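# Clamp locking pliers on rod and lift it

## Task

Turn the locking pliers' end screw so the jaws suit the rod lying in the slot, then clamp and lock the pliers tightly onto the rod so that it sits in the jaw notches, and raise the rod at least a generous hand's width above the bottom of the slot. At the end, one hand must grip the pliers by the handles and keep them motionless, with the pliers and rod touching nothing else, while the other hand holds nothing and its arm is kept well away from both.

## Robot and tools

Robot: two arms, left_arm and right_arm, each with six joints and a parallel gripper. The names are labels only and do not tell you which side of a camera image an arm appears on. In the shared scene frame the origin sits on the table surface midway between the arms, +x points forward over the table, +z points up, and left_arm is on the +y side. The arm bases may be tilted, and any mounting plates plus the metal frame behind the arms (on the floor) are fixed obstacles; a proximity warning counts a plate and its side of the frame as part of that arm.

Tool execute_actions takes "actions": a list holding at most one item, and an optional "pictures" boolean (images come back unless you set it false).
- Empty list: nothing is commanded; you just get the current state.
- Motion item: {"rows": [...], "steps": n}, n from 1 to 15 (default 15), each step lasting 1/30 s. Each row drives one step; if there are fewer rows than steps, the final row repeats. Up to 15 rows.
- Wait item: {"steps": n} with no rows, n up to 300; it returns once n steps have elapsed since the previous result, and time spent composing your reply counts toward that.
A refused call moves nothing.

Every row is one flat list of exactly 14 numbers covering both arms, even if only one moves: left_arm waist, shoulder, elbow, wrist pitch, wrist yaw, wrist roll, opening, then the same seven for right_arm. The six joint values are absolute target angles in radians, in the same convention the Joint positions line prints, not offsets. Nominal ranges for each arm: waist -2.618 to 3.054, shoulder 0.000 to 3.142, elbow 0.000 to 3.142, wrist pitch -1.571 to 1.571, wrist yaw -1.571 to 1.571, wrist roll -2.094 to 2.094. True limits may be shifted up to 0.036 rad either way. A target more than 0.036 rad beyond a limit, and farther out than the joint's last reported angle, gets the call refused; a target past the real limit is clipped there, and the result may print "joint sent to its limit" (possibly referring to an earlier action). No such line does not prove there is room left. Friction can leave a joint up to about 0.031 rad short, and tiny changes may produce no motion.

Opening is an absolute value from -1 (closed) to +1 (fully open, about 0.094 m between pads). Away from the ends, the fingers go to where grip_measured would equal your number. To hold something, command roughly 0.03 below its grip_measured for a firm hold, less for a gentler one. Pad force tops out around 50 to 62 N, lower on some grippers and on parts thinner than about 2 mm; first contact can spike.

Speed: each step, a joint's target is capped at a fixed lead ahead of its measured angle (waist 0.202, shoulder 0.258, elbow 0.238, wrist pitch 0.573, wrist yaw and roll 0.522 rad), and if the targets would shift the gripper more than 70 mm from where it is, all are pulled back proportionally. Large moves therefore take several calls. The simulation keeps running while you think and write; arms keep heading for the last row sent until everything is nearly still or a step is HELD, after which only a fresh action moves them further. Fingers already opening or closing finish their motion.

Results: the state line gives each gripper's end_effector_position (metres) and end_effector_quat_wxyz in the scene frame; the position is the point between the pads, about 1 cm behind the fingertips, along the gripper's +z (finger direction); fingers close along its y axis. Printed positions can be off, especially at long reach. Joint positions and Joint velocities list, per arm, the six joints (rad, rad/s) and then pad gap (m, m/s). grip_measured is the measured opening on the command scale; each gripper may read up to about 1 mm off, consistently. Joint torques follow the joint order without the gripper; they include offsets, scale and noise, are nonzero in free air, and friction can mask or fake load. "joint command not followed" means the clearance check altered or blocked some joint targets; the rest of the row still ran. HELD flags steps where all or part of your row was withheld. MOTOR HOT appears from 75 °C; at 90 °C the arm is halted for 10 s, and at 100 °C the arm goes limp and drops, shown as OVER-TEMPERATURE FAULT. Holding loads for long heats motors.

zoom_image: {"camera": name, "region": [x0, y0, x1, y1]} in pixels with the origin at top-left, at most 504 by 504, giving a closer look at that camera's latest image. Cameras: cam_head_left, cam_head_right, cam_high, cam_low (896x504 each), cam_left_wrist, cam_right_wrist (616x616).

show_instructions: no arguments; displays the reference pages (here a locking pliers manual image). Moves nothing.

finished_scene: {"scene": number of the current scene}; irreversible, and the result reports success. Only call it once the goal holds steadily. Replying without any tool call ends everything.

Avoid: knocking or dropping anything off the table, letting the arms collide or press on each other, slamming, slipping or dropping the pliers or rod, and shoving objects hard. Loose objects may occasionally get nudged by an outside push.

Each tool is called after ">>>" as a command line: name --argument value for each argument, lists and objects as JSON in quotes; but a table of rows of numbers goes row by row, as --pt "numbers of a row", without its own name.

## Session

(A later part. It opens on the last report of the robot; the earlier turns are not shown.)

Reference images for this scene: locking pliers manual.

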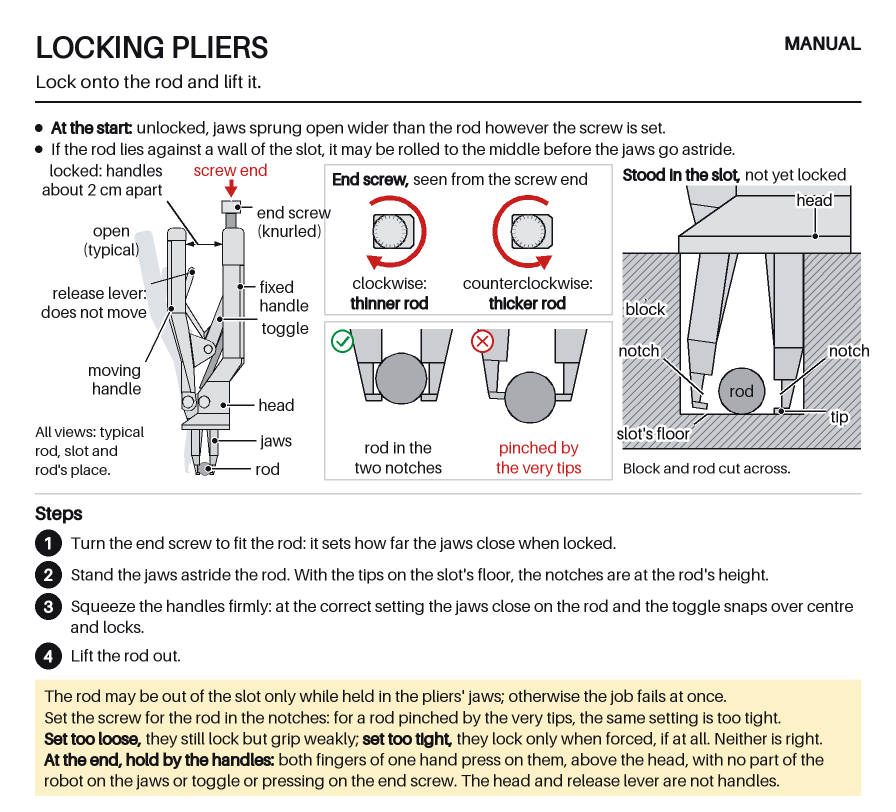

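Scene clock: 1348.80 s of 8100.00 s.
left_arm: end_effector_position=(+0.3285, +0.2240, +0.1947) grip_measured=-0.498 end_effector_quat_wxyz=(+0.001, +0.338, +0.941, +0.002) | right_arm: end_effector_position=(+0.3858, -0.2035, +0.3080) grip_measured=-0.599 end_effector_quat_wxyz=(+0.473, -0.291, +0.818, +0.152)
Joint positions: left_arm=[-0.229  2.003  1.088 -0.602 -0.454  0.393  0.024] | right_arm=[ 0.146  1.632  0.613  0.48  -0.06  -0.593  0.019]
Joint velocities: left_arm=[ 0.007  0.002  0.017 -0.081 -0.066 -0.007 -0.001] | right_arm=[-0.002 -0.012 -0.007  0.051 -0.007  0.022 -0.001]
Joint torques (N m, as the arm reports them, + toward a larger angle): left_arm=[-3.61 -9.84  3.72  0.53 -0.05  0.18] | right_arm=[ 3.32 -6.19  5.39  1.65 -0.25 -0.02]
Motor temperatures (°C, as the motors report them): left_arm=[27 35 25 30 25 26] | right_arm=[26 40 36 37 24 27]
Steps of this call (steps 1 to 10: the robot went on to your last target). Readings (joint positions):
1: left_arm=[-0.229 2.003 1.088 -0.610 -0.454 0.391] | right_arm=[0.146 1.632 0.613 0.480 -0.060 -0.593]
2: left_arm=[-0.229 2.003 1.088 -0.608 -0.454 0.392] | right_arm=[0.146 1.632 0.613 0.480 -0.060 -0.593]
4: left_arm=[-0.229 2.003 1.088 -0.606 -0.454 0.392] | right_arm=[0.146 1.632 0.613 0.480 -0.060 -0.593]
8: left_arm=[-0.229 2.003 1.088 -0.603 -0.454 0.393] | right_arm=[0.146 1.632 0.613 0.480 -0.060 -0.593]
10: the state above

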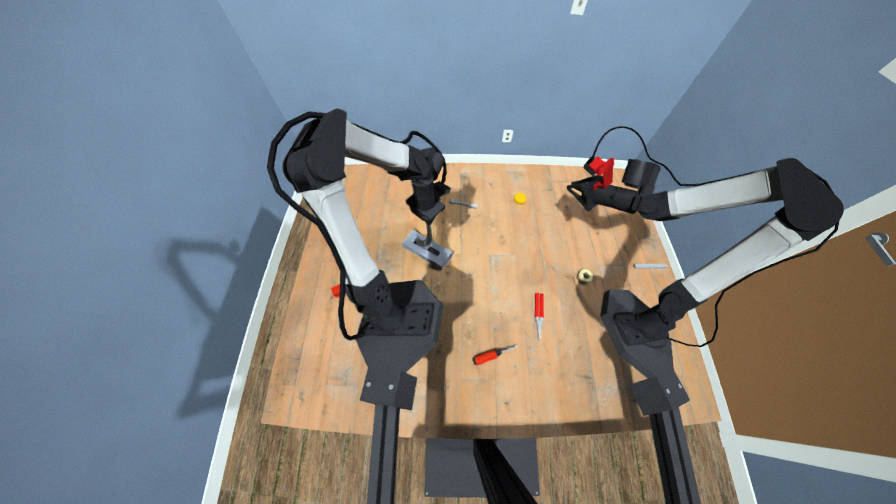

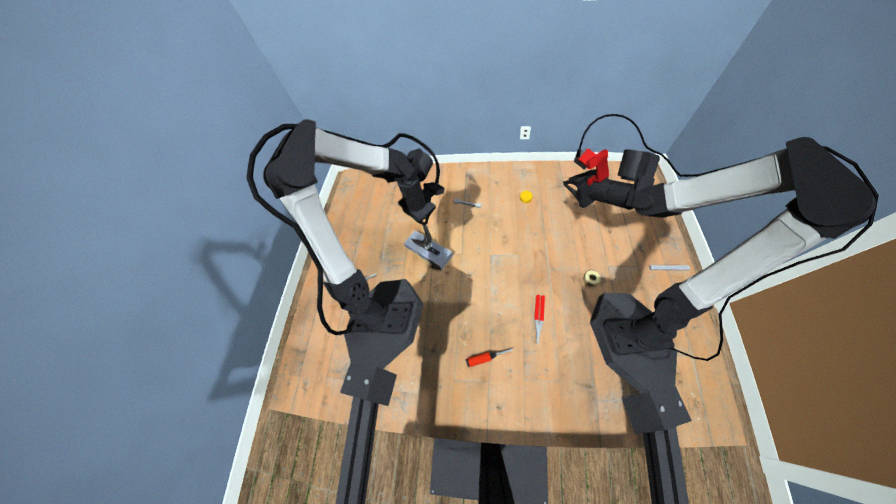

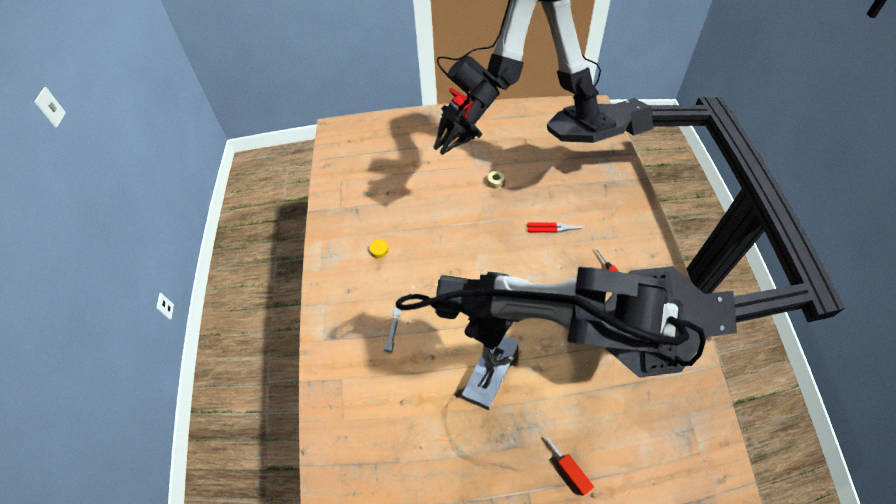

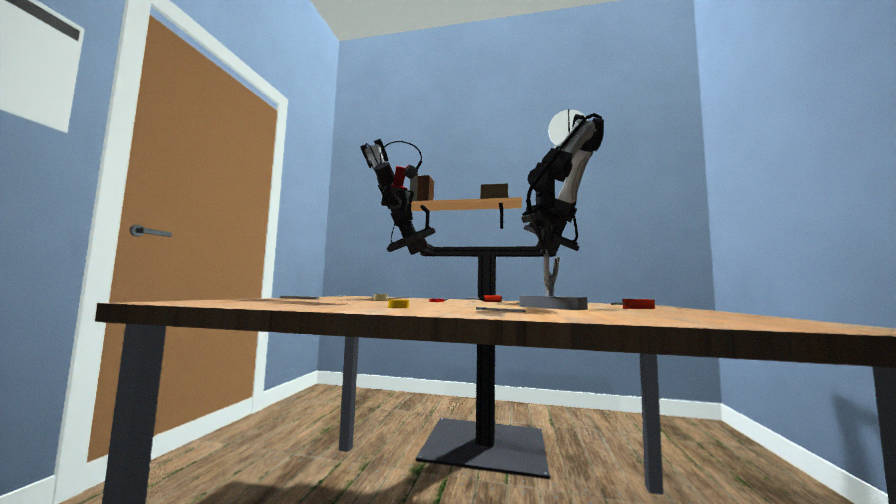

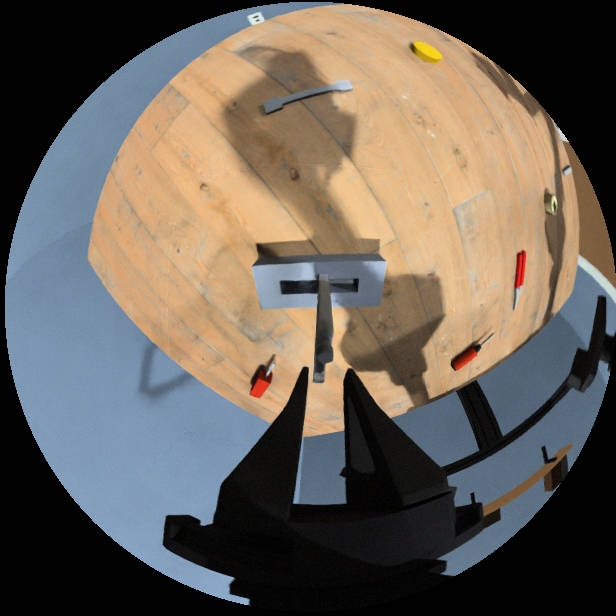

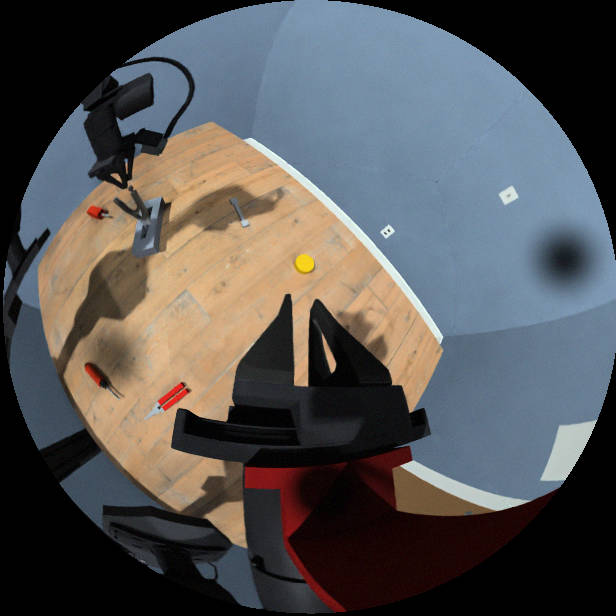

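>>> execute_actions --actions '[{"rows":[[-0.217,2.017,1.07,-0.592,-0.462,2.05,-0.5,0.15,1.64,0.6,0.455,-0.05,-0.6,-0.6]],"steps":15}]' --pictures false

>>> execute_actions --actions '[{"steps":20}]'

>>> zoom_image --camera "cam_left_wrist" --region '[250, 260, 410, 420]'

Scene clock: 1353.70 s of 8100.00 s.
left_arm: end_effector_position=(+0.3292, +0.2240, +0.1947) grip_measured=-0.498 end_effector_quat_wxyz=(-0.001, +0.864, +0.504, +0.004) | right_arm: end_effector_position=(+0.3858, -0.2035, +0.3080) grip_measured=-0.599 end_effector_quat_wxyz=(+0.473, -0.291, +0.818, +0.152)
Joint positions: left_arm=[-0.229  2.003  1.088 -0.599 -0.455  1.79   0.024] | right_arm=[ 0.146  1.632  0.613  0.48  -0.06  -0.593  0.019]
Joint velocities: left_arm=[ 0.027  0.002 -0.002 -0.007 -0.007  1.692  0.   ] | right_arm=[ 0.007 -0.012 -0.002 -0.022 -0.007 -0.022 -0.   ]
Joint torques (N m, as the arm reports them, + toward a larger angle): left_arm=[-3.57 -9.64  3.63  0.4   0.02  0.11] | right_arm=[ 3.15 -6.26  5.26  1.64 -0.2  -0.03]
Motor temperatures (°C, as the motors report them): left_arm=[27 35 25 30 25 26] | right_arm=[26 40 36 37 24 27]
Steps of this call (steps 1 to 30: the robot went on to your last target; steps 31 to 132: nothing new was sent; steps 133 to 147: all 15 steps of this action). Readings (joint positions):
133: left_arm=[-0.229 2.003 1.088 -0.601 -0.455 0.468] | right_arm=[0.146 1.632 0.613 0.480 -0.060 -0.593]
134: left_arm=[-0.229 2.003 1.088 -0.600 -0.455 0.568] | right_arm=[0.146 1.632 0.613 0.480 -0.060 -0.593]
136: left_arm=[-0.229 2.003 1.088 -0.600 -0.455 0.764] | right_arm=[0.146 1.632 0.613 0.480 -0.060 -0.593]
140: left_arm=[-0.229 2.003 1.088 -0.600 -0.455 1.157] | right_arm=[0.146 1.632 0.613 0.480 -0.060 -0.593]
147: the state above

Scene clock: 1354.37 s of 8100.00 s.
left_arm: end_effector_position=(+0.3292, +0.2240, +0.1947) grip_measured=-0.498 end_effector_quat_wxyz=(-0.001, +0.920, +0.392, +0.003) | right_arm: end_effector_position=(+0.3858, -0.2035, +0.3080) grip_measured=-0.599 end_effector_quat_wxyz=(+0.473, -0.291, +0.818, +0.152)
Joint positions: left_arm=[-0.229  2.003  1.088 -0.599 -0.455  2.041  0.024] | right_arm=[ 0.146  1.632  0.613  0.48  -0.06  -0.593  0.019]
Joint velocities: left_arm=[-0.017 -0.012 -0.007 -0.051 -0.007  0.037 -0.001] | right_arm=[ 0.027  0.002 -0.032  0.095 -0.022  0.051  0.   ]
Joint torques (N m, as the arm reports them, + toward a larger angle): left_arm=[-3.55 -9.73  3.62  0.38  0.02  0.17] | right_arm=[ 3.23 -6.3   5.23  1.66 -0.22  0.  ]
Motor temperatures (°C, as the motors report them): left_arm=[27 35 25 30 25 26] | right_arm=[26 40 36 37 24 27]
Steps of this call (steps 1 to 20: the robot went on to your last target). Readings (joint positions):
1: left_arm=[-0.229 2.003 1.088 -0.599 -0.455 1.841] | right_arm=[0.146 1.632 0.613 0.480 -0.060 -0.593]
2: left_arm=[-0.229 2.003 1.088 -0.599 -0.455 1.882] | right_arm=[0.146 1.632 0.613 0.480 -0.060 -0.593]
4: left_arm=[-0.229 2.003 1.088 -0.599 -0.455 1.940] | right_arm=[0.146 1.632 0.613 0.480 -0.060 -0.593]
8: left_arm=[-0.229 2.003 1.088 -0.599 -0.455 2.002] | right_arm=[0.146 1.632 0.613 0.480 -0.060 -0.593]
20: the state above

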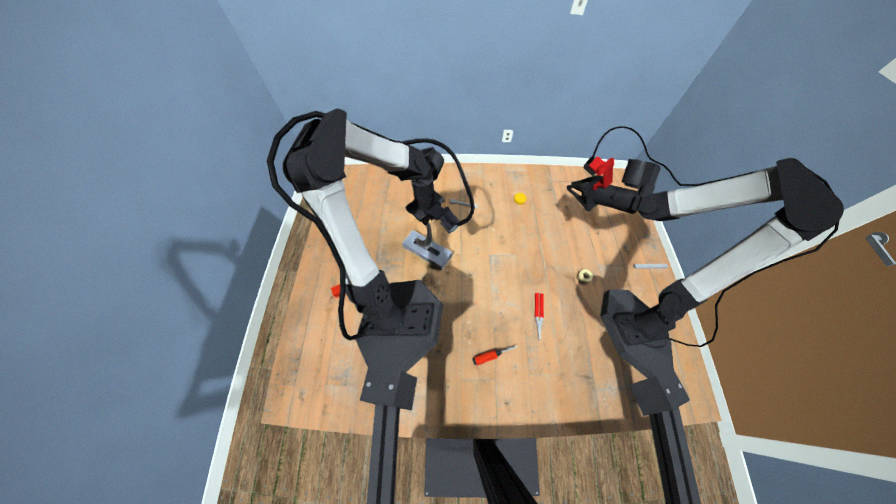

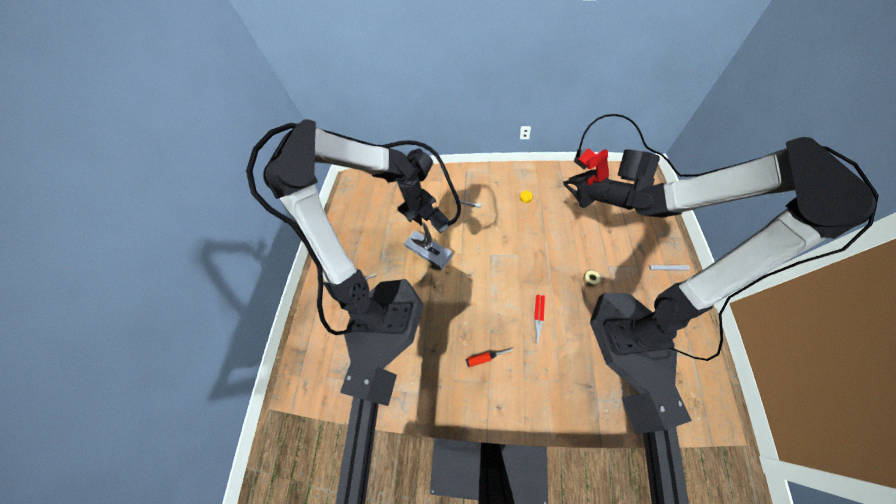

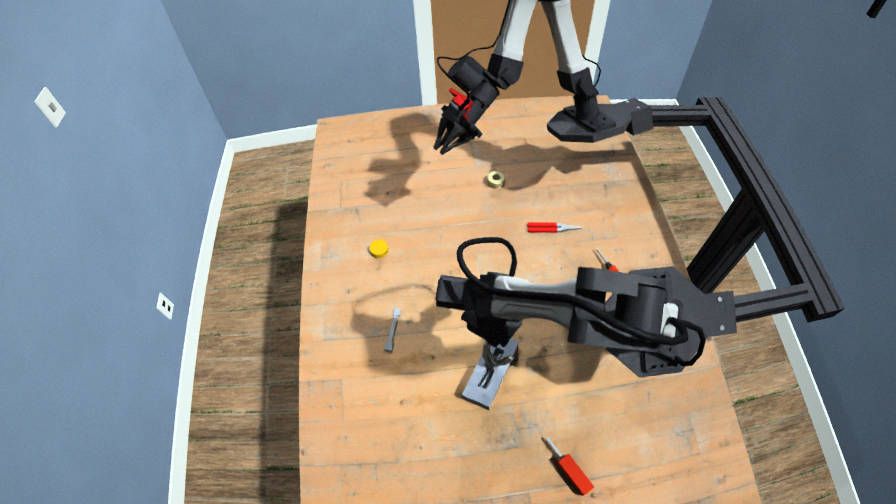

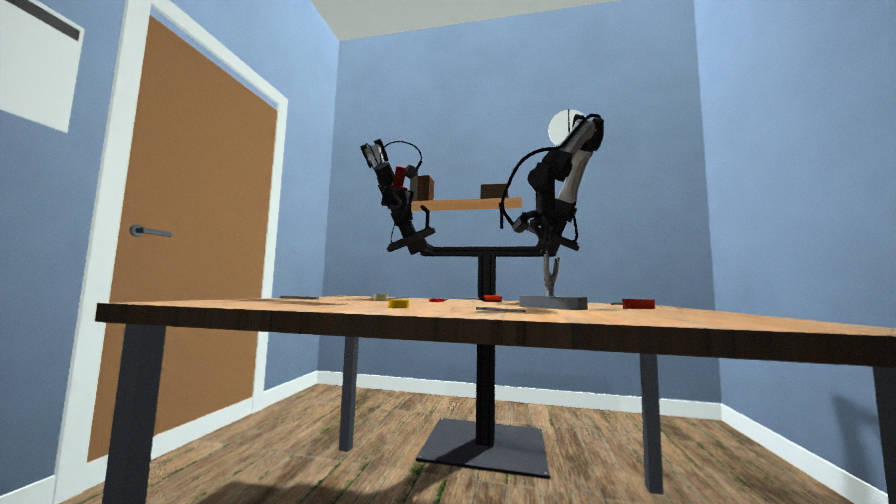

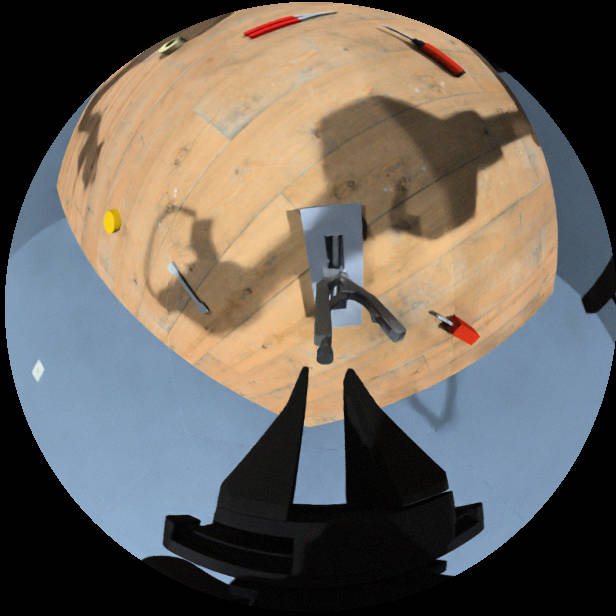

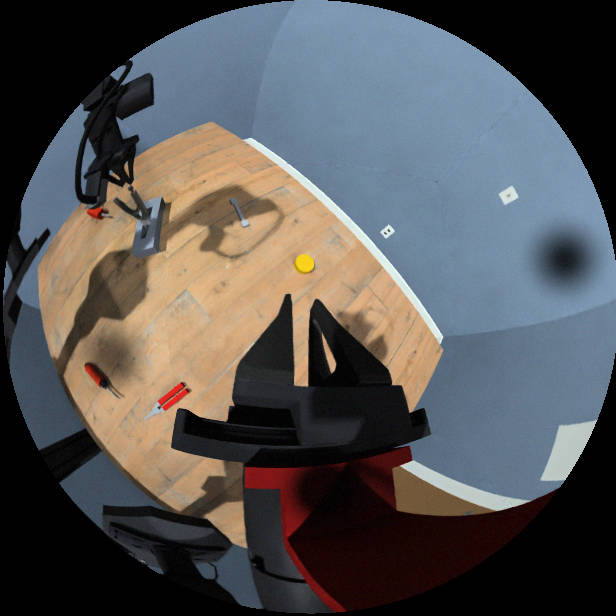

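Region (250, 260, 410, 420) of cam_left_wrist's 616x616 image, scaled by 3.150, with more detail than that image has.

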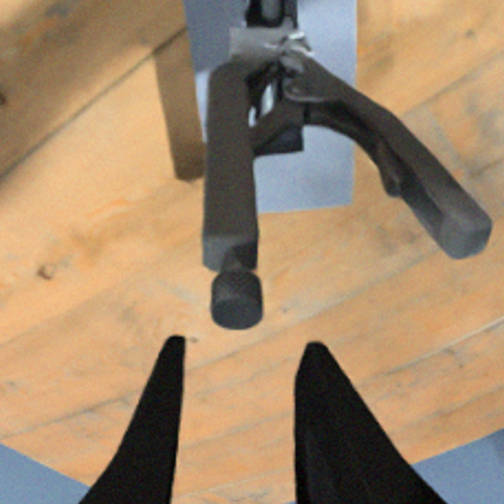

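>>> execute_actions --actions '[{"rows":[[-0.2145,2.0214,1.068,-0.584,-0.46,2.05,-0.5,0.15,1.64,0.6,0.455,-0.05,-0.6,-0.6],[-0.212,2.0258,1.066,-0.576,-0.46,2.05,-0.5,0.15,1.64,0.6,0.455,-0.05,-0.6,-0.6],[-0.2095,2.0302,1.064,-0.568,-0.46,2.05,-0.5,0.15,1.64,0.6,0.455,-0.05,-0.6,-0.6],[-0.207,2.0346,1.062,-0.56,-0.46,2.05,-0.5,0.15,1.64,0.6,0.455,-0.05,-0.6,-0.6],[-0.2045,2.039,1.06,-0.552,-0.46,2.05,-0.5,0.15,1.64,0.6,0.455,-0.05,-0.6,-0.6],[-0.202,2.0434,1.058,-0.544,-0.46,2.05,-0.5,0.15,1.64,0.6,0.455,-0.05,-0.6,-0.6],[-0.1995,2.0478,1.056,-0.536,-0.46,2.05,-0.5,0.15,1.64,0.6,0.455,-0.05,-0.6,-0.6],[-0.197,2.0522,1.054,-0.528,-0.46,2.05,-0.5,0.15,1.64,0.6,0.455,-0.05,-0.6,-0.6],[-0.1945,2.0566,1.052,-0.52,-0.46,2.05,-0.5,0.15,1.64,0.6,0.455,-0.05,-0.6,-0.6],[-0.192,2.061,1.05,-0.516,-0.46,2.05,-0.5,0.15,1.64,0.6,0.455,-0.05,-0.6,-0.6]],"steps":15}]' --pictures false

>>> execute_actions --actions '[{"steps":15}]'

>>> zoom_image --camera "cam_left_wrist" --region '[250, 260, 410, 420]'

Scene clock: 1367.37 s of 8100.00 s.
left_arm: end_effector_position=(+0.3260, +0.2247, +0.1760) grip_measured=-0.498 end_effector_quat_wxyz=(-0.005, +0.916, +0.400, -0.001) | right_arm: end_effector_position=(+0.3858, -0.2035, +0.3080) grip_measured=-0.599 end_effector_quat_wxyz=(+0.473, -0.291, +0.818, +0.152)
Joint positions: left_arm=[-0.206  2.046  1.068 -0.538 -0.455  2.043  0.024] | right_arm=[ 0.146  1.632  0.613  0.48  -0.06  -0.593  0.019]
Joint velocities: left_arm=[-0.002  0.017 -0.027  0.022 -0.007  0.051 -0.   ] | right_arm=[ 0.002 -0.012  0.007 -0.022 -0.037 -0.066 -0.   ]
Joint torques (N m, as the arm reports them, + toward a larger angle): left_arm=[-3.44 -9.88  3.21  0.46  0.03  0.16] | right_arm=[ 3.17 -6.17  5.24  1.61 -0.23  0.01]
Motor temperatures (°C, as the motors report them): left_arm=[27 36 25 29 25 26] | right_arm=[26 40 36 37 24 27]
Steps of this call (steps 1 to 15: the robot went on to your last target; steps 16 to 375: nothing new was sent; steps 376 to 390: all 15 steps of this action). Readings (joint positions):
376: left_arm=[-0.229 2.003 1.088 -0.599 -0.455 2.043] | right_arm=[0.146 1.632 0.613 0.480 -0.060 -0.593]
377: left_arm=[-0.229 2.003 1.088 -0.598 -0.455 2.043] | right_arm=[0.146 1.632 0.613 0.480 -0.060 -0.593]
379: left_arm=[-0.228 2.005 1.088 -0.591 -0.455 2.043] | right_arm=[0.146 1.632 0.613 0.480 -0.060 -0.593]
383: left_arm=[-0.219 2.023 1.083 -0.564 -0.455 2.043] | right_arm=[0.146 1.632 0.613 0.480 -0.060 -0.593]
390: the state above

Scene clock: 1367.87 s of 8100.00 s.
left_arm: end_effector_position=(+0.3283, +0.2241, +0.1760) grip_measured=-0.498 end_effector_quat_wxyz=(-0.002, +0.915, +0.402, +0.003) | right_arm: end_effector_position=(+0.3858, -0.2035, +0.3080) grip_measured=-0.599 end_effector_quat_wxyz=(+0.473, -0.291, +0.818, +0.152)
Joint positions: left_arm=[-0.206  2.046  1.068 -0.528 -0.455  2.043  0.024] | right_arm=[ 0.146  1.632  0.613  0.48  -0.06  -0.593  0.019]
Joint velocities: left_arm=[ 0.017 -0.007  0.012  0.037 -0.022 -0.066 -0.   ] | right_arm=[-0.002  0.002 -0.002 -0.037 -0.022 -0.022 -0.   ]
Joint torques (N m, as the arm reports them, + toward a larger angle): left_arm=[-3.51 -9.83  3.26  0.46  0.03  0.16] | right_arm=[ 3.28 -6.36  5.23  1.66 -0.27  0.03]
Motor temperatures (°C, as the motors report them): left_arm=[27 36 25 29 25 26] | right_arm=[26 40 36 37 24 27]
Steps of this call (steps 1 to 15: the robot went on to your last target). Readings (joint positions):
1: left_arm=[-0.206 2.046 1.068 -0.537 -0.455 2.043] | right_arm=[0.146 1.632 0.613 0.480 -0.060 -0.593]
2: left_arm=[-0.206 2.046 1.068 -0.535 -0.455 2.043] | right_arm=[0.146 1.632 0.613 0.480 -0.060 -0.593]
4: left_arm=[-0.206 2.046 1.068 -0.532 -0.455 2.043] | right_arm=[0.146 1.632 0.613 0.480 -0.060 -0.593]
8: left_arm=[-0.206 2.046 1.068 -0.529 -0.455 2.043] | right_arm=[0.146 1.632 0.613 0.480 -0.060 -0.593]
15: the state above

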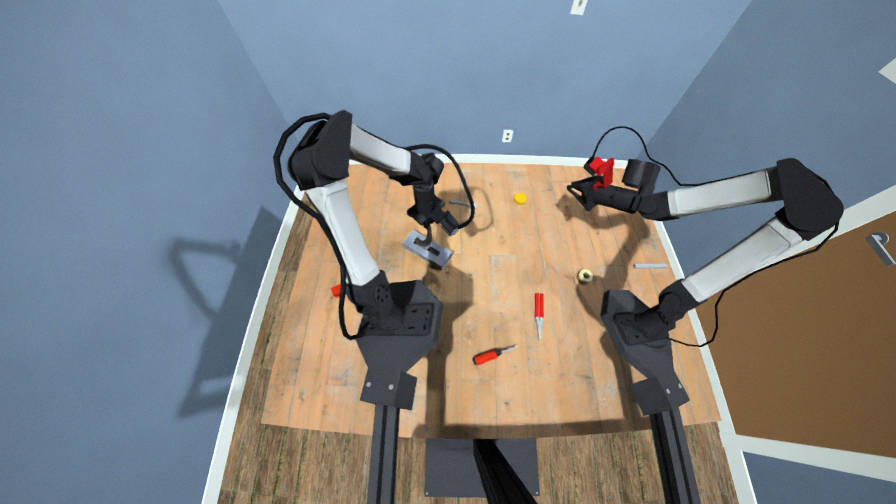

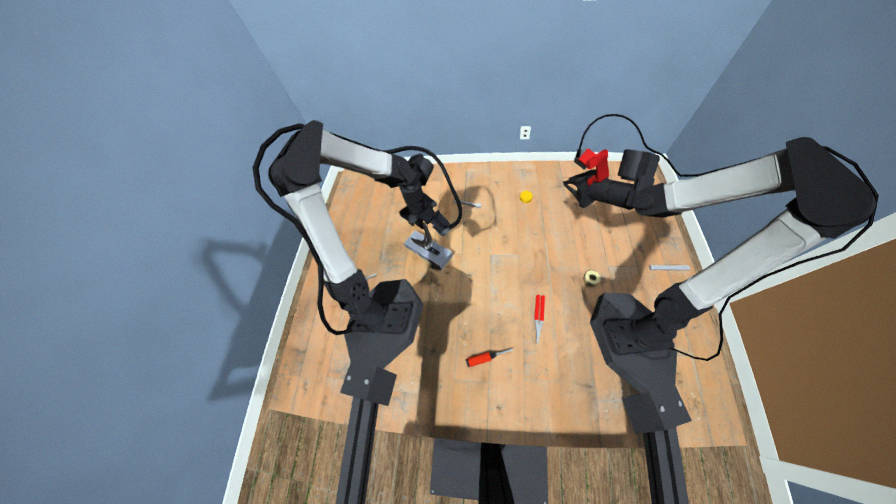

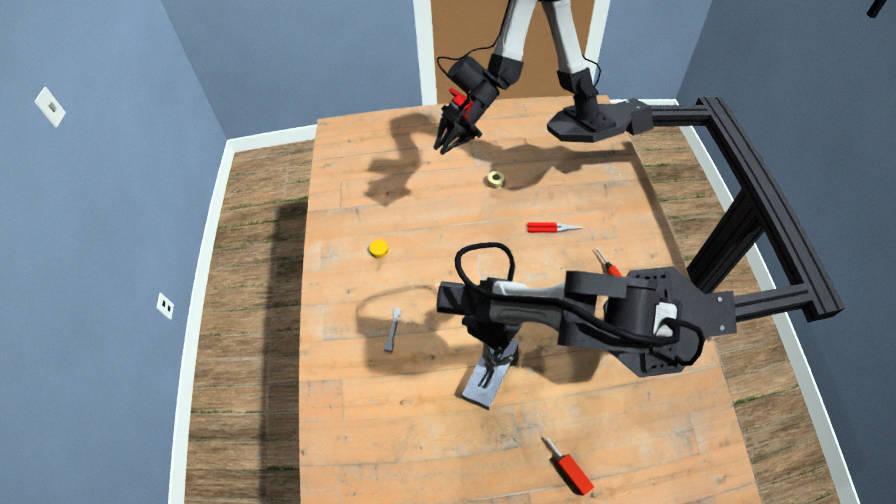

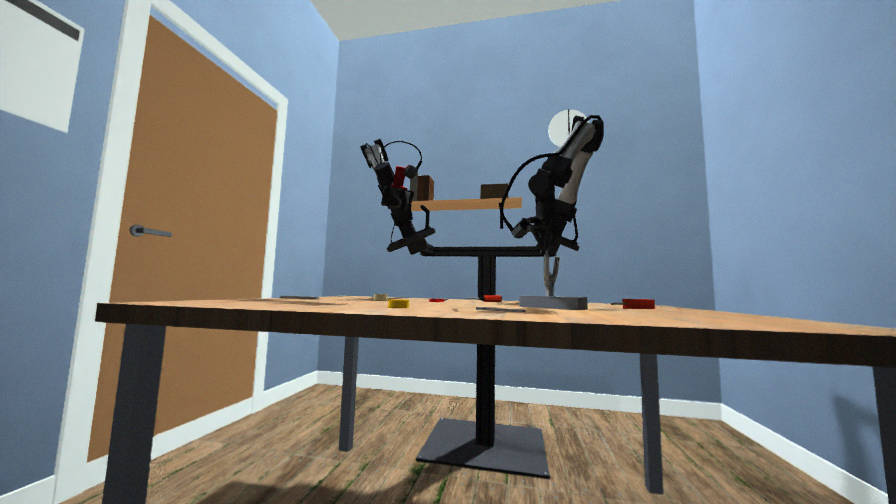

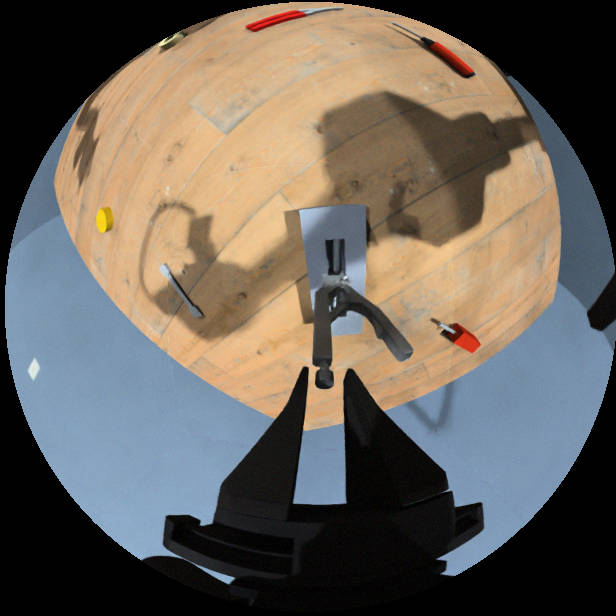

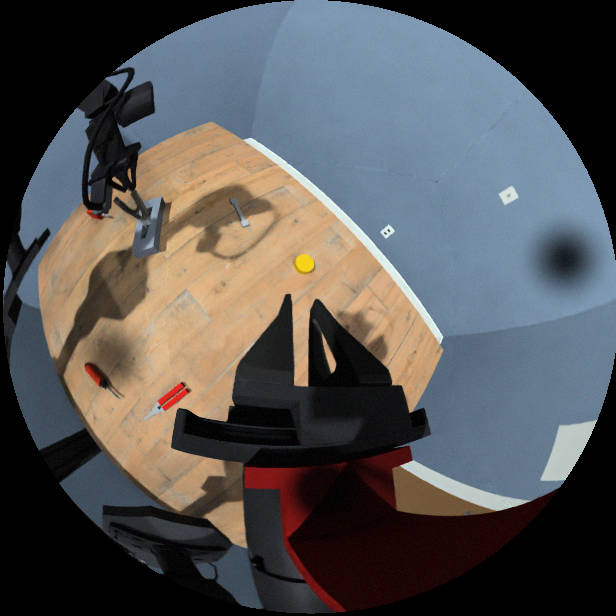

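Region (250, 260, 410, 420) of cam_left_wrist's 616x616 image, scaled by 3.150, with more detail than that image has.

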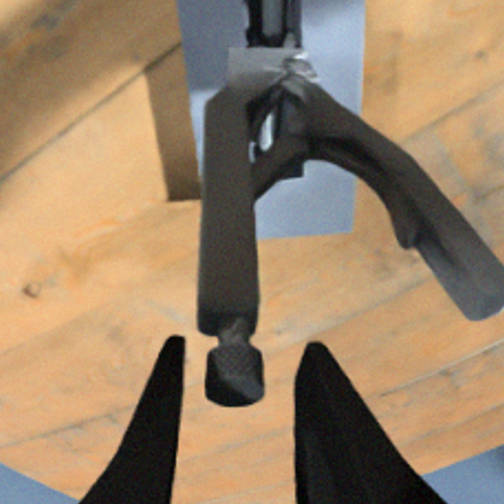

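>>> execute_actions --actions '[{"rows":[[-0.192,2.061,1.05,-0.511,-0.46,2.05,-0.55,0.15,1.64,0.6,0.455,-0.05,-0.6,-0.6],[-0.192,2.061,1.05,-0.511,-0.46,2.05,-0.6,0.15,1.64,0.6,0.455,-0.05,-0.6,-0.6],[-0.192,2.061,1.05,-0.511,-0.46,2.05,-0.64,0.15,1.64,0.6,0.455,-0.05,-0.6,-0.6],[-0.192,2.061,1.05,-0.511,-0.46,2.05,-0.67,0.15,1.64,0.6,0.455,-0.05,-0.6,-0.6],[-0.192,2.061,1.05,-0.511,-0.46,2.05,-0.7,0.15,1.64,0.6,0.455,-0.05,-0.6,-0.6],[-0.192,2.061,1.05,-0.511,-0.46,2.05,-0.72,0.15,1.64,0.6,0.455,-0.05,-0.6,-0.6],[-0.192,2.061,1.05,-0.511,-0.46,2.05,-0.735,0.15,1.64,0.6,0.455,-0.05,-0.6,-0.6],[-0.192,2.061,1.05,-0.511,-0.46,2.05,-0.75,0.15,1.64,0.6,0.455,-0.05,-0.6,-0.6],[-0.192,2.061,1.05,-0.511,-0.46,2.05,-0.76,0.15,1.64,0.6,0.455,-0.05,-0.6,-0.6],[-0.192,2.061,1.05,-0.511,-0.46,2.05,-0.77,0.15,1.64,0.6,0.455,-0.05,-0.6,-0.6],[-0.192,2.061,1.05,-0.511,-0.46,2.05,-0.78,0.15,1.64,0.6,0.455,-0.05,-0.6,-0.6],[-0.192,2.061,1.05,-0.511,-0.46,2.05,-0.79,0.15,1.64,0.6,0.455,-0.05,-0.6,-0.6],[-0.192,2.061,1.05,-0.511,-0.46,2.05,-0.797,0.15,1.64,0.6,0.455,-0.05,-0.6,-0.6]],"steps":15}]' --pictures false

>>> execute_actions --actions '[{"rows":[[-0.192,2.061,1.05,-0.511,-0.46,2.0,-0.797,0.15,1.64,0.6,0.455,-0.05,-0.6,-0.6],[-0.192,2.061,1.05,-0.511,-0.46,1.95,-0.797,0.15,1.64,0.6,0.455,-0.05,-0.6,-0.6],[-0.192,2.061,1.05,-0.511,-0.46,1.9,-0.797,0.15,1.64,0.6,0.455,-0.05,-0.6,-0.6],[-0.192,2.061,1.05,-0.511,-0.46,1.85,-0.797,0.15,1.64,0.6,0.455,-0.05,-0.6,-0.6],[-0.192,2.061,1.05,-0.511,-0.46,1.8,-0.797,0.15,1.64,0.6,0.455,-0.05,-0.6,-0.6],[-0.192,2.061,1.05,-0.511,-0.46,1.75,-0.797,0.15,1.64,0.6,0.455,-0.05,-0.6,-0.6],[-0.192,2.061,1.05,-0.511,-0.46,1.7,-0.797,0.15,1.64,0.6,0.455,-0.05,-0.6,-0.6],[-0.192,2.061,1.05,-0.511,-0.46,1.65,-0.797,0.15,1.64,0.6,0.455,-0.05,-0.6,-0.6],[-0.192,2.061,1.05,-0.511,-0.46,1.6,-0.797,0.15,1.64,0.6,0.455,-0.05,-0.6,-0.6],[-0.192,2.061,1.05,-0.511,-0.46,1.55,-0.797,0.15,1.64,0.6,0.455,-0.05,-0.6,-0.6],[-0.192,2.061,1.05,-0.511,-0.46,1.5,-0.797,0.15,1.64,0.6,0.455,-0.05,-0.6,-0.6],[-0.192,2.061,1.05,-0.511,-0.46,1.45,-0.797,0.15,1.64,0.6,0.455,-0.05,-0.6,-0.6],[-0.192,2.061,1.05,-0.511,-0.46,1.4,-0.797,0.15,1.64,0.6,0.455,-0.05,-0.6,-0.6],[-0.192,2.061,1.05,-0.511,-0.46,1.35,-0.797,0.15,1.64,0.6,0.455,-0.05,-0.6,-0.6],[-0.192,2.061,1.05,-0.511,-0.46,1.3,-0.797,0.15,1.64,0.6,0.455,-0.05,-0.6,-0.6]],"steps":15}]' --pictures false

>>> execute_actions --actions '[{"steps":12}]'

Scene clock: 1393.00 s of 8100.00 s.
left_arm: end_effector_position=(+0.3297, +0.2237, +0.1760) grip_measured=-0.783 end_effector_quat_wxyz=(-0.001, +0.915, +0.403, +0.005) | right_arm: end_effector_position=(+0.3858, -0.2035, +0.3080) grip_measured=-0.599 end_effector_quat_wxyz=(+0.473, -0.291, +0.818, +0.152)
Joint positions: left_arm=[-0.206  2.046  1.068 -0.522 -0.455  2.044  0.01 ] | right_arm=[ 0.146  1.632  0.613  0.48  -0.06  -0.593  0.019]
Joint velocities: left_arm=[ 0.012 -0.007 -0.017 -0.022 -0.022 -0.051  0.001] | right_arm=[ 0.002  0.002 -0.022 -0.051  0.022 -0.037 -0.001]
Joint torques (N m, as the arm reports them, + toward a larger angle): left_arm=[-3.47 -9.83  3.28  0.42  0.05  0.17] | right_arm=[ 3.14 -6.22  5.18  1.66 -0.24 -0.01]
Motor temperatures (°C, as the motors report them): left_arm=[27 36 25 29 25 26] | right_arm=[26 40 36 37 24 27]
Steps of this call (steps 1 to 15: the robot went on to your last target; steps 16 to 739: nothing new was sent; steps 740 to 754: all 15 steps of this action). Readings (joint positions):
740: left_arm=[-0.206 2.046 1.068 -0.527 -0.455 2.043] | right_arm=[0.146 1.632 0.613 0.480 -0.060 -0.593]
741: left_arm=[-0.206 2.046 1.068 -0.526 -0.455 2.044] | right_arm=[0.146 1.632 0.613 0.480 -0.060 -0.593]
743: left_arm=[-0.206 2.046 1.068 -0.525 -0.455 2.044] | right_arm=[0.146 1.632 0.613 0.480 -0.060 -0.593]
747: left_arm=[-0.206 2.046 1.068 -0.523 -0.455 2.044] | right_arm=[0.146 1.632 0.613 0.480 -0.060 -0.593]
754: the state above

Scene clock: 1393.50 s of 8100.00 s.
left_arm: end_effector_position=(+0.3303, +0.2241, +0.1760) grip_measured=-0.783 end_effector_quat_wxyz=(+0.001, +0.777, +0.630, +0.007) | right_arm: end_effector_position=(+0.3858, -0.2035, +0.3080) grip_measured=-0.599 end_effector_quat_wxyz=(+0.473, -0.291, +0.818, +0.152)
Joint positions: left_arm=[-0.206  2.046  1.068 -0.519 -0.458  1.512  0.01 ] | right_arm=[ 0.146  1.632  0.613  0.48  -0.06  -0.593  0.019]
Joint velocities: left_arm=[-0.022  0.002  0.012  0.095  0.022 -1.37  -0.001] | right_arm=[ 0.007 -0.007  0.002 -0.007 -0.037 -0.037 -0.001]
Joint torques (N m, as the arm reports them, + toward a larger angle): left_arm=[-3.55 -9.86  3.41  0.43  0.06  0.05] | right_arm=[ 3.24 -6.25  5.05  1.62 -0.26  0.02]
Motor temperatures (°C, as the motors report them): left_arm=[27 36 25 29 25 26] | right_arm=[26 40 36 37 24 27]
Steps of this call (steps 1 to 15: all 15 steps of this action). Readings (joint positions):
1: left_arm=[-0.206 2.046 1.068 -0.522 -0.455 2.039] | right_arm=[0.146 1.632 0.613 0.480 -0.060 -0.593]
2: left_arm=[-0.206 2.046 1.068 -0.522 -0.455 2.025] | right_arm=[0.146 1.632 0.613 0.480 -0.060 -0.593]
4: left_arm=[-0.206 2.046 1.068 -0.522 -0.455 1.977] | right_arm=[0.146 1.632 0.613 0.480 -0.060 -0.593]
8: left_arm=[-0.206 2.046 1.068 -0.522 -0.455 1.832] | right_arm=[0.146 1.632 0.613 0.480 -0.060 -0.593]
15: the state above

Scene clock: 1393.90 s of 8100.00 s.
left_arm: end_effector_position=(+0.3307, +0.2241, +0.1760) grip_measured=-0.783 end_effector_quat_wxyz=(+0.002, +0.713, +0.701, +0.007) | right_arm: end_effector_position=(+0.3858, -0.2035, +0.3080) grip_measured=-0.599 end_effector_quat_wxyz=(+0.473, -0.291, +0.818, +0.152)
Joint positions: left_arm=[-0.206  2.046  1.068 -0.518 -0.458  1.322  0.01 ] | right_arm=[ 0.146  1.632  0.613  0.48  -0.06  -0.593  0.019]
Joint velocities: left_arm=[-0.007 -0.002 -0.007 -0.007 -0.007 -0.007 -0.   ] | right_arm=[ 0.007 -0.002 -0.022  0.022 -0.081 -0.037 -0.   ]
Joint torques (N m, as the arm reports them, + toward a larger angle): left_arm=[-3.51 -9.91  3.36  0.47  0.08  0.02] | right_arm=[ 3.09 -6.37  5.12  1.65 -0.24 -0.01]
Motor temperatures (°C, as the motors report them): left_arm=[27 36 25 29 25 26] | right_arm=[26 40 36 37 24 27]
Steps of this call (steps 1 to 12: the robot went on to your last target). Readings (joint positions):
1: left_arm=[-0.206 2.046 1.068 -0.519 -0.458 1.471] | right_arm=[0.146 1.632 0.613 0.480 -0.060 -0.593]
2: left_arm=[-0.206 2.046 1.068 -0.519 -0.458 1.438] | right_arm=[0.146 1.632 0.613 0.480 -0.060 -0.593]
4: left_arm=[-0.206 2.046 1.068 -0.519 -0.458 1.392] | right_arm=[0.146 1.632 0.613 0.480 -0.060 -0.593]
8: left_arm=[-0.206 2.046 1.068 -0.518 -0.458 1.342] | right_arm=[0.146 1.632 0.613 0.480 -0.060 -0.593]
12: the state above

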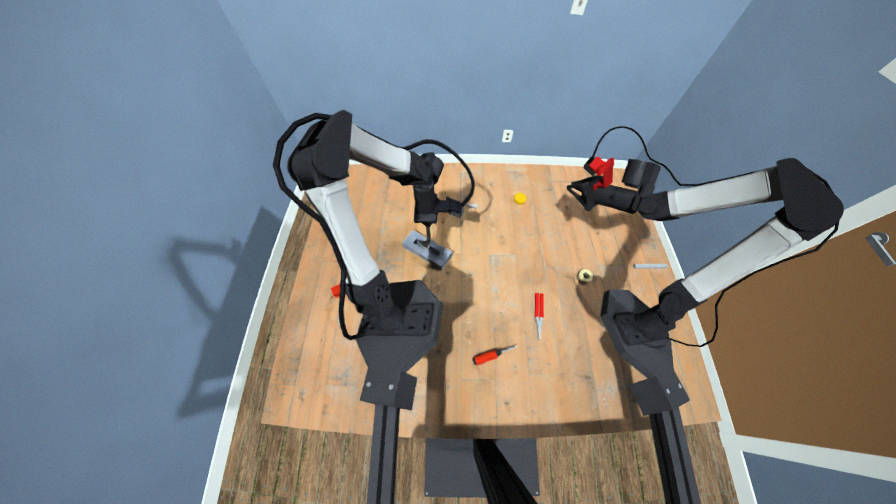

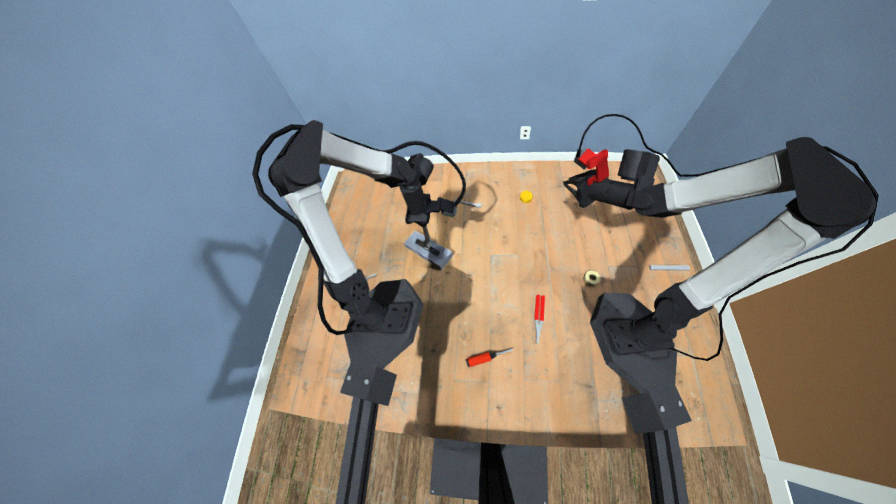

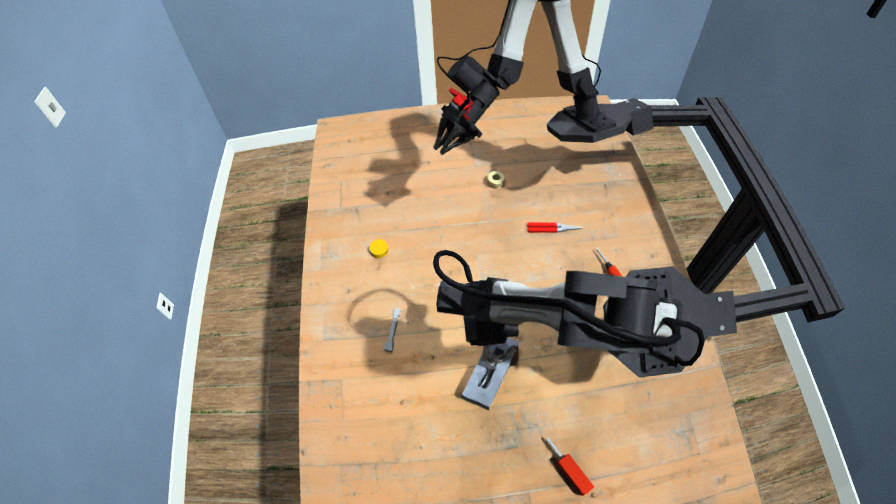

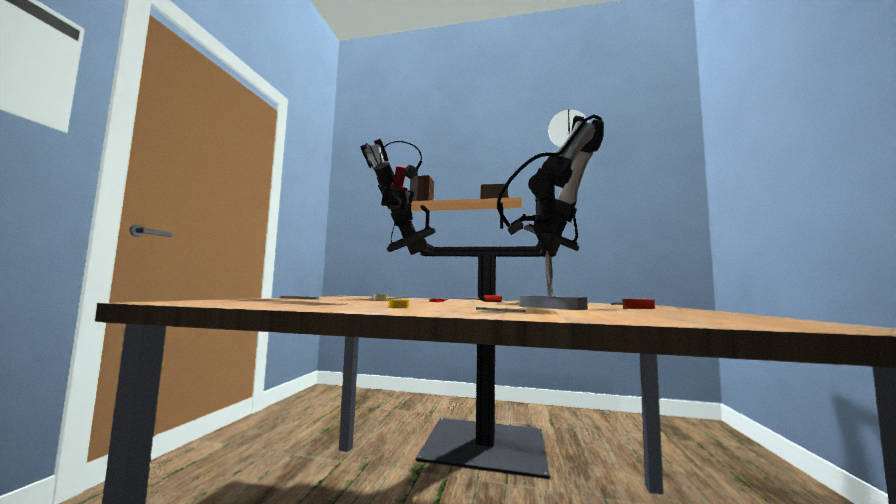

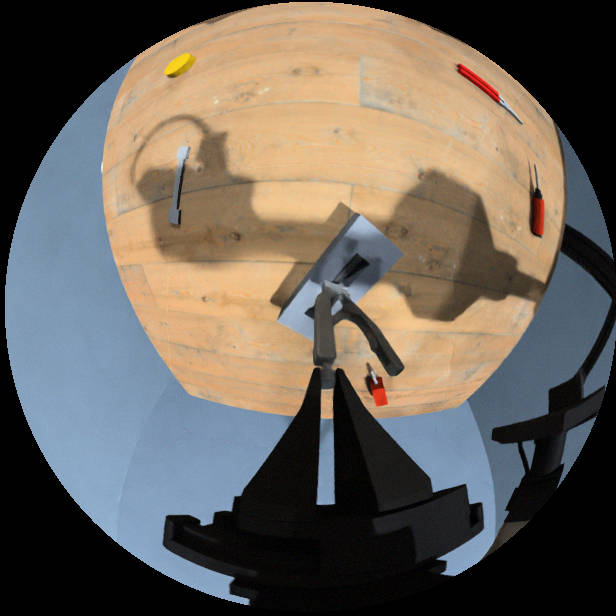

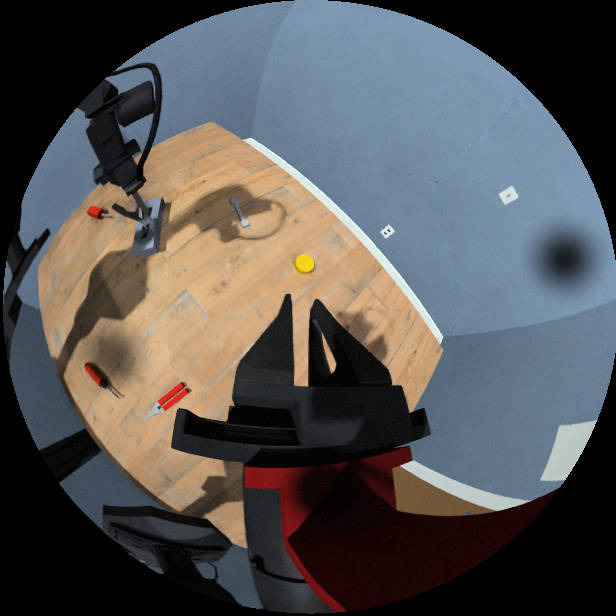

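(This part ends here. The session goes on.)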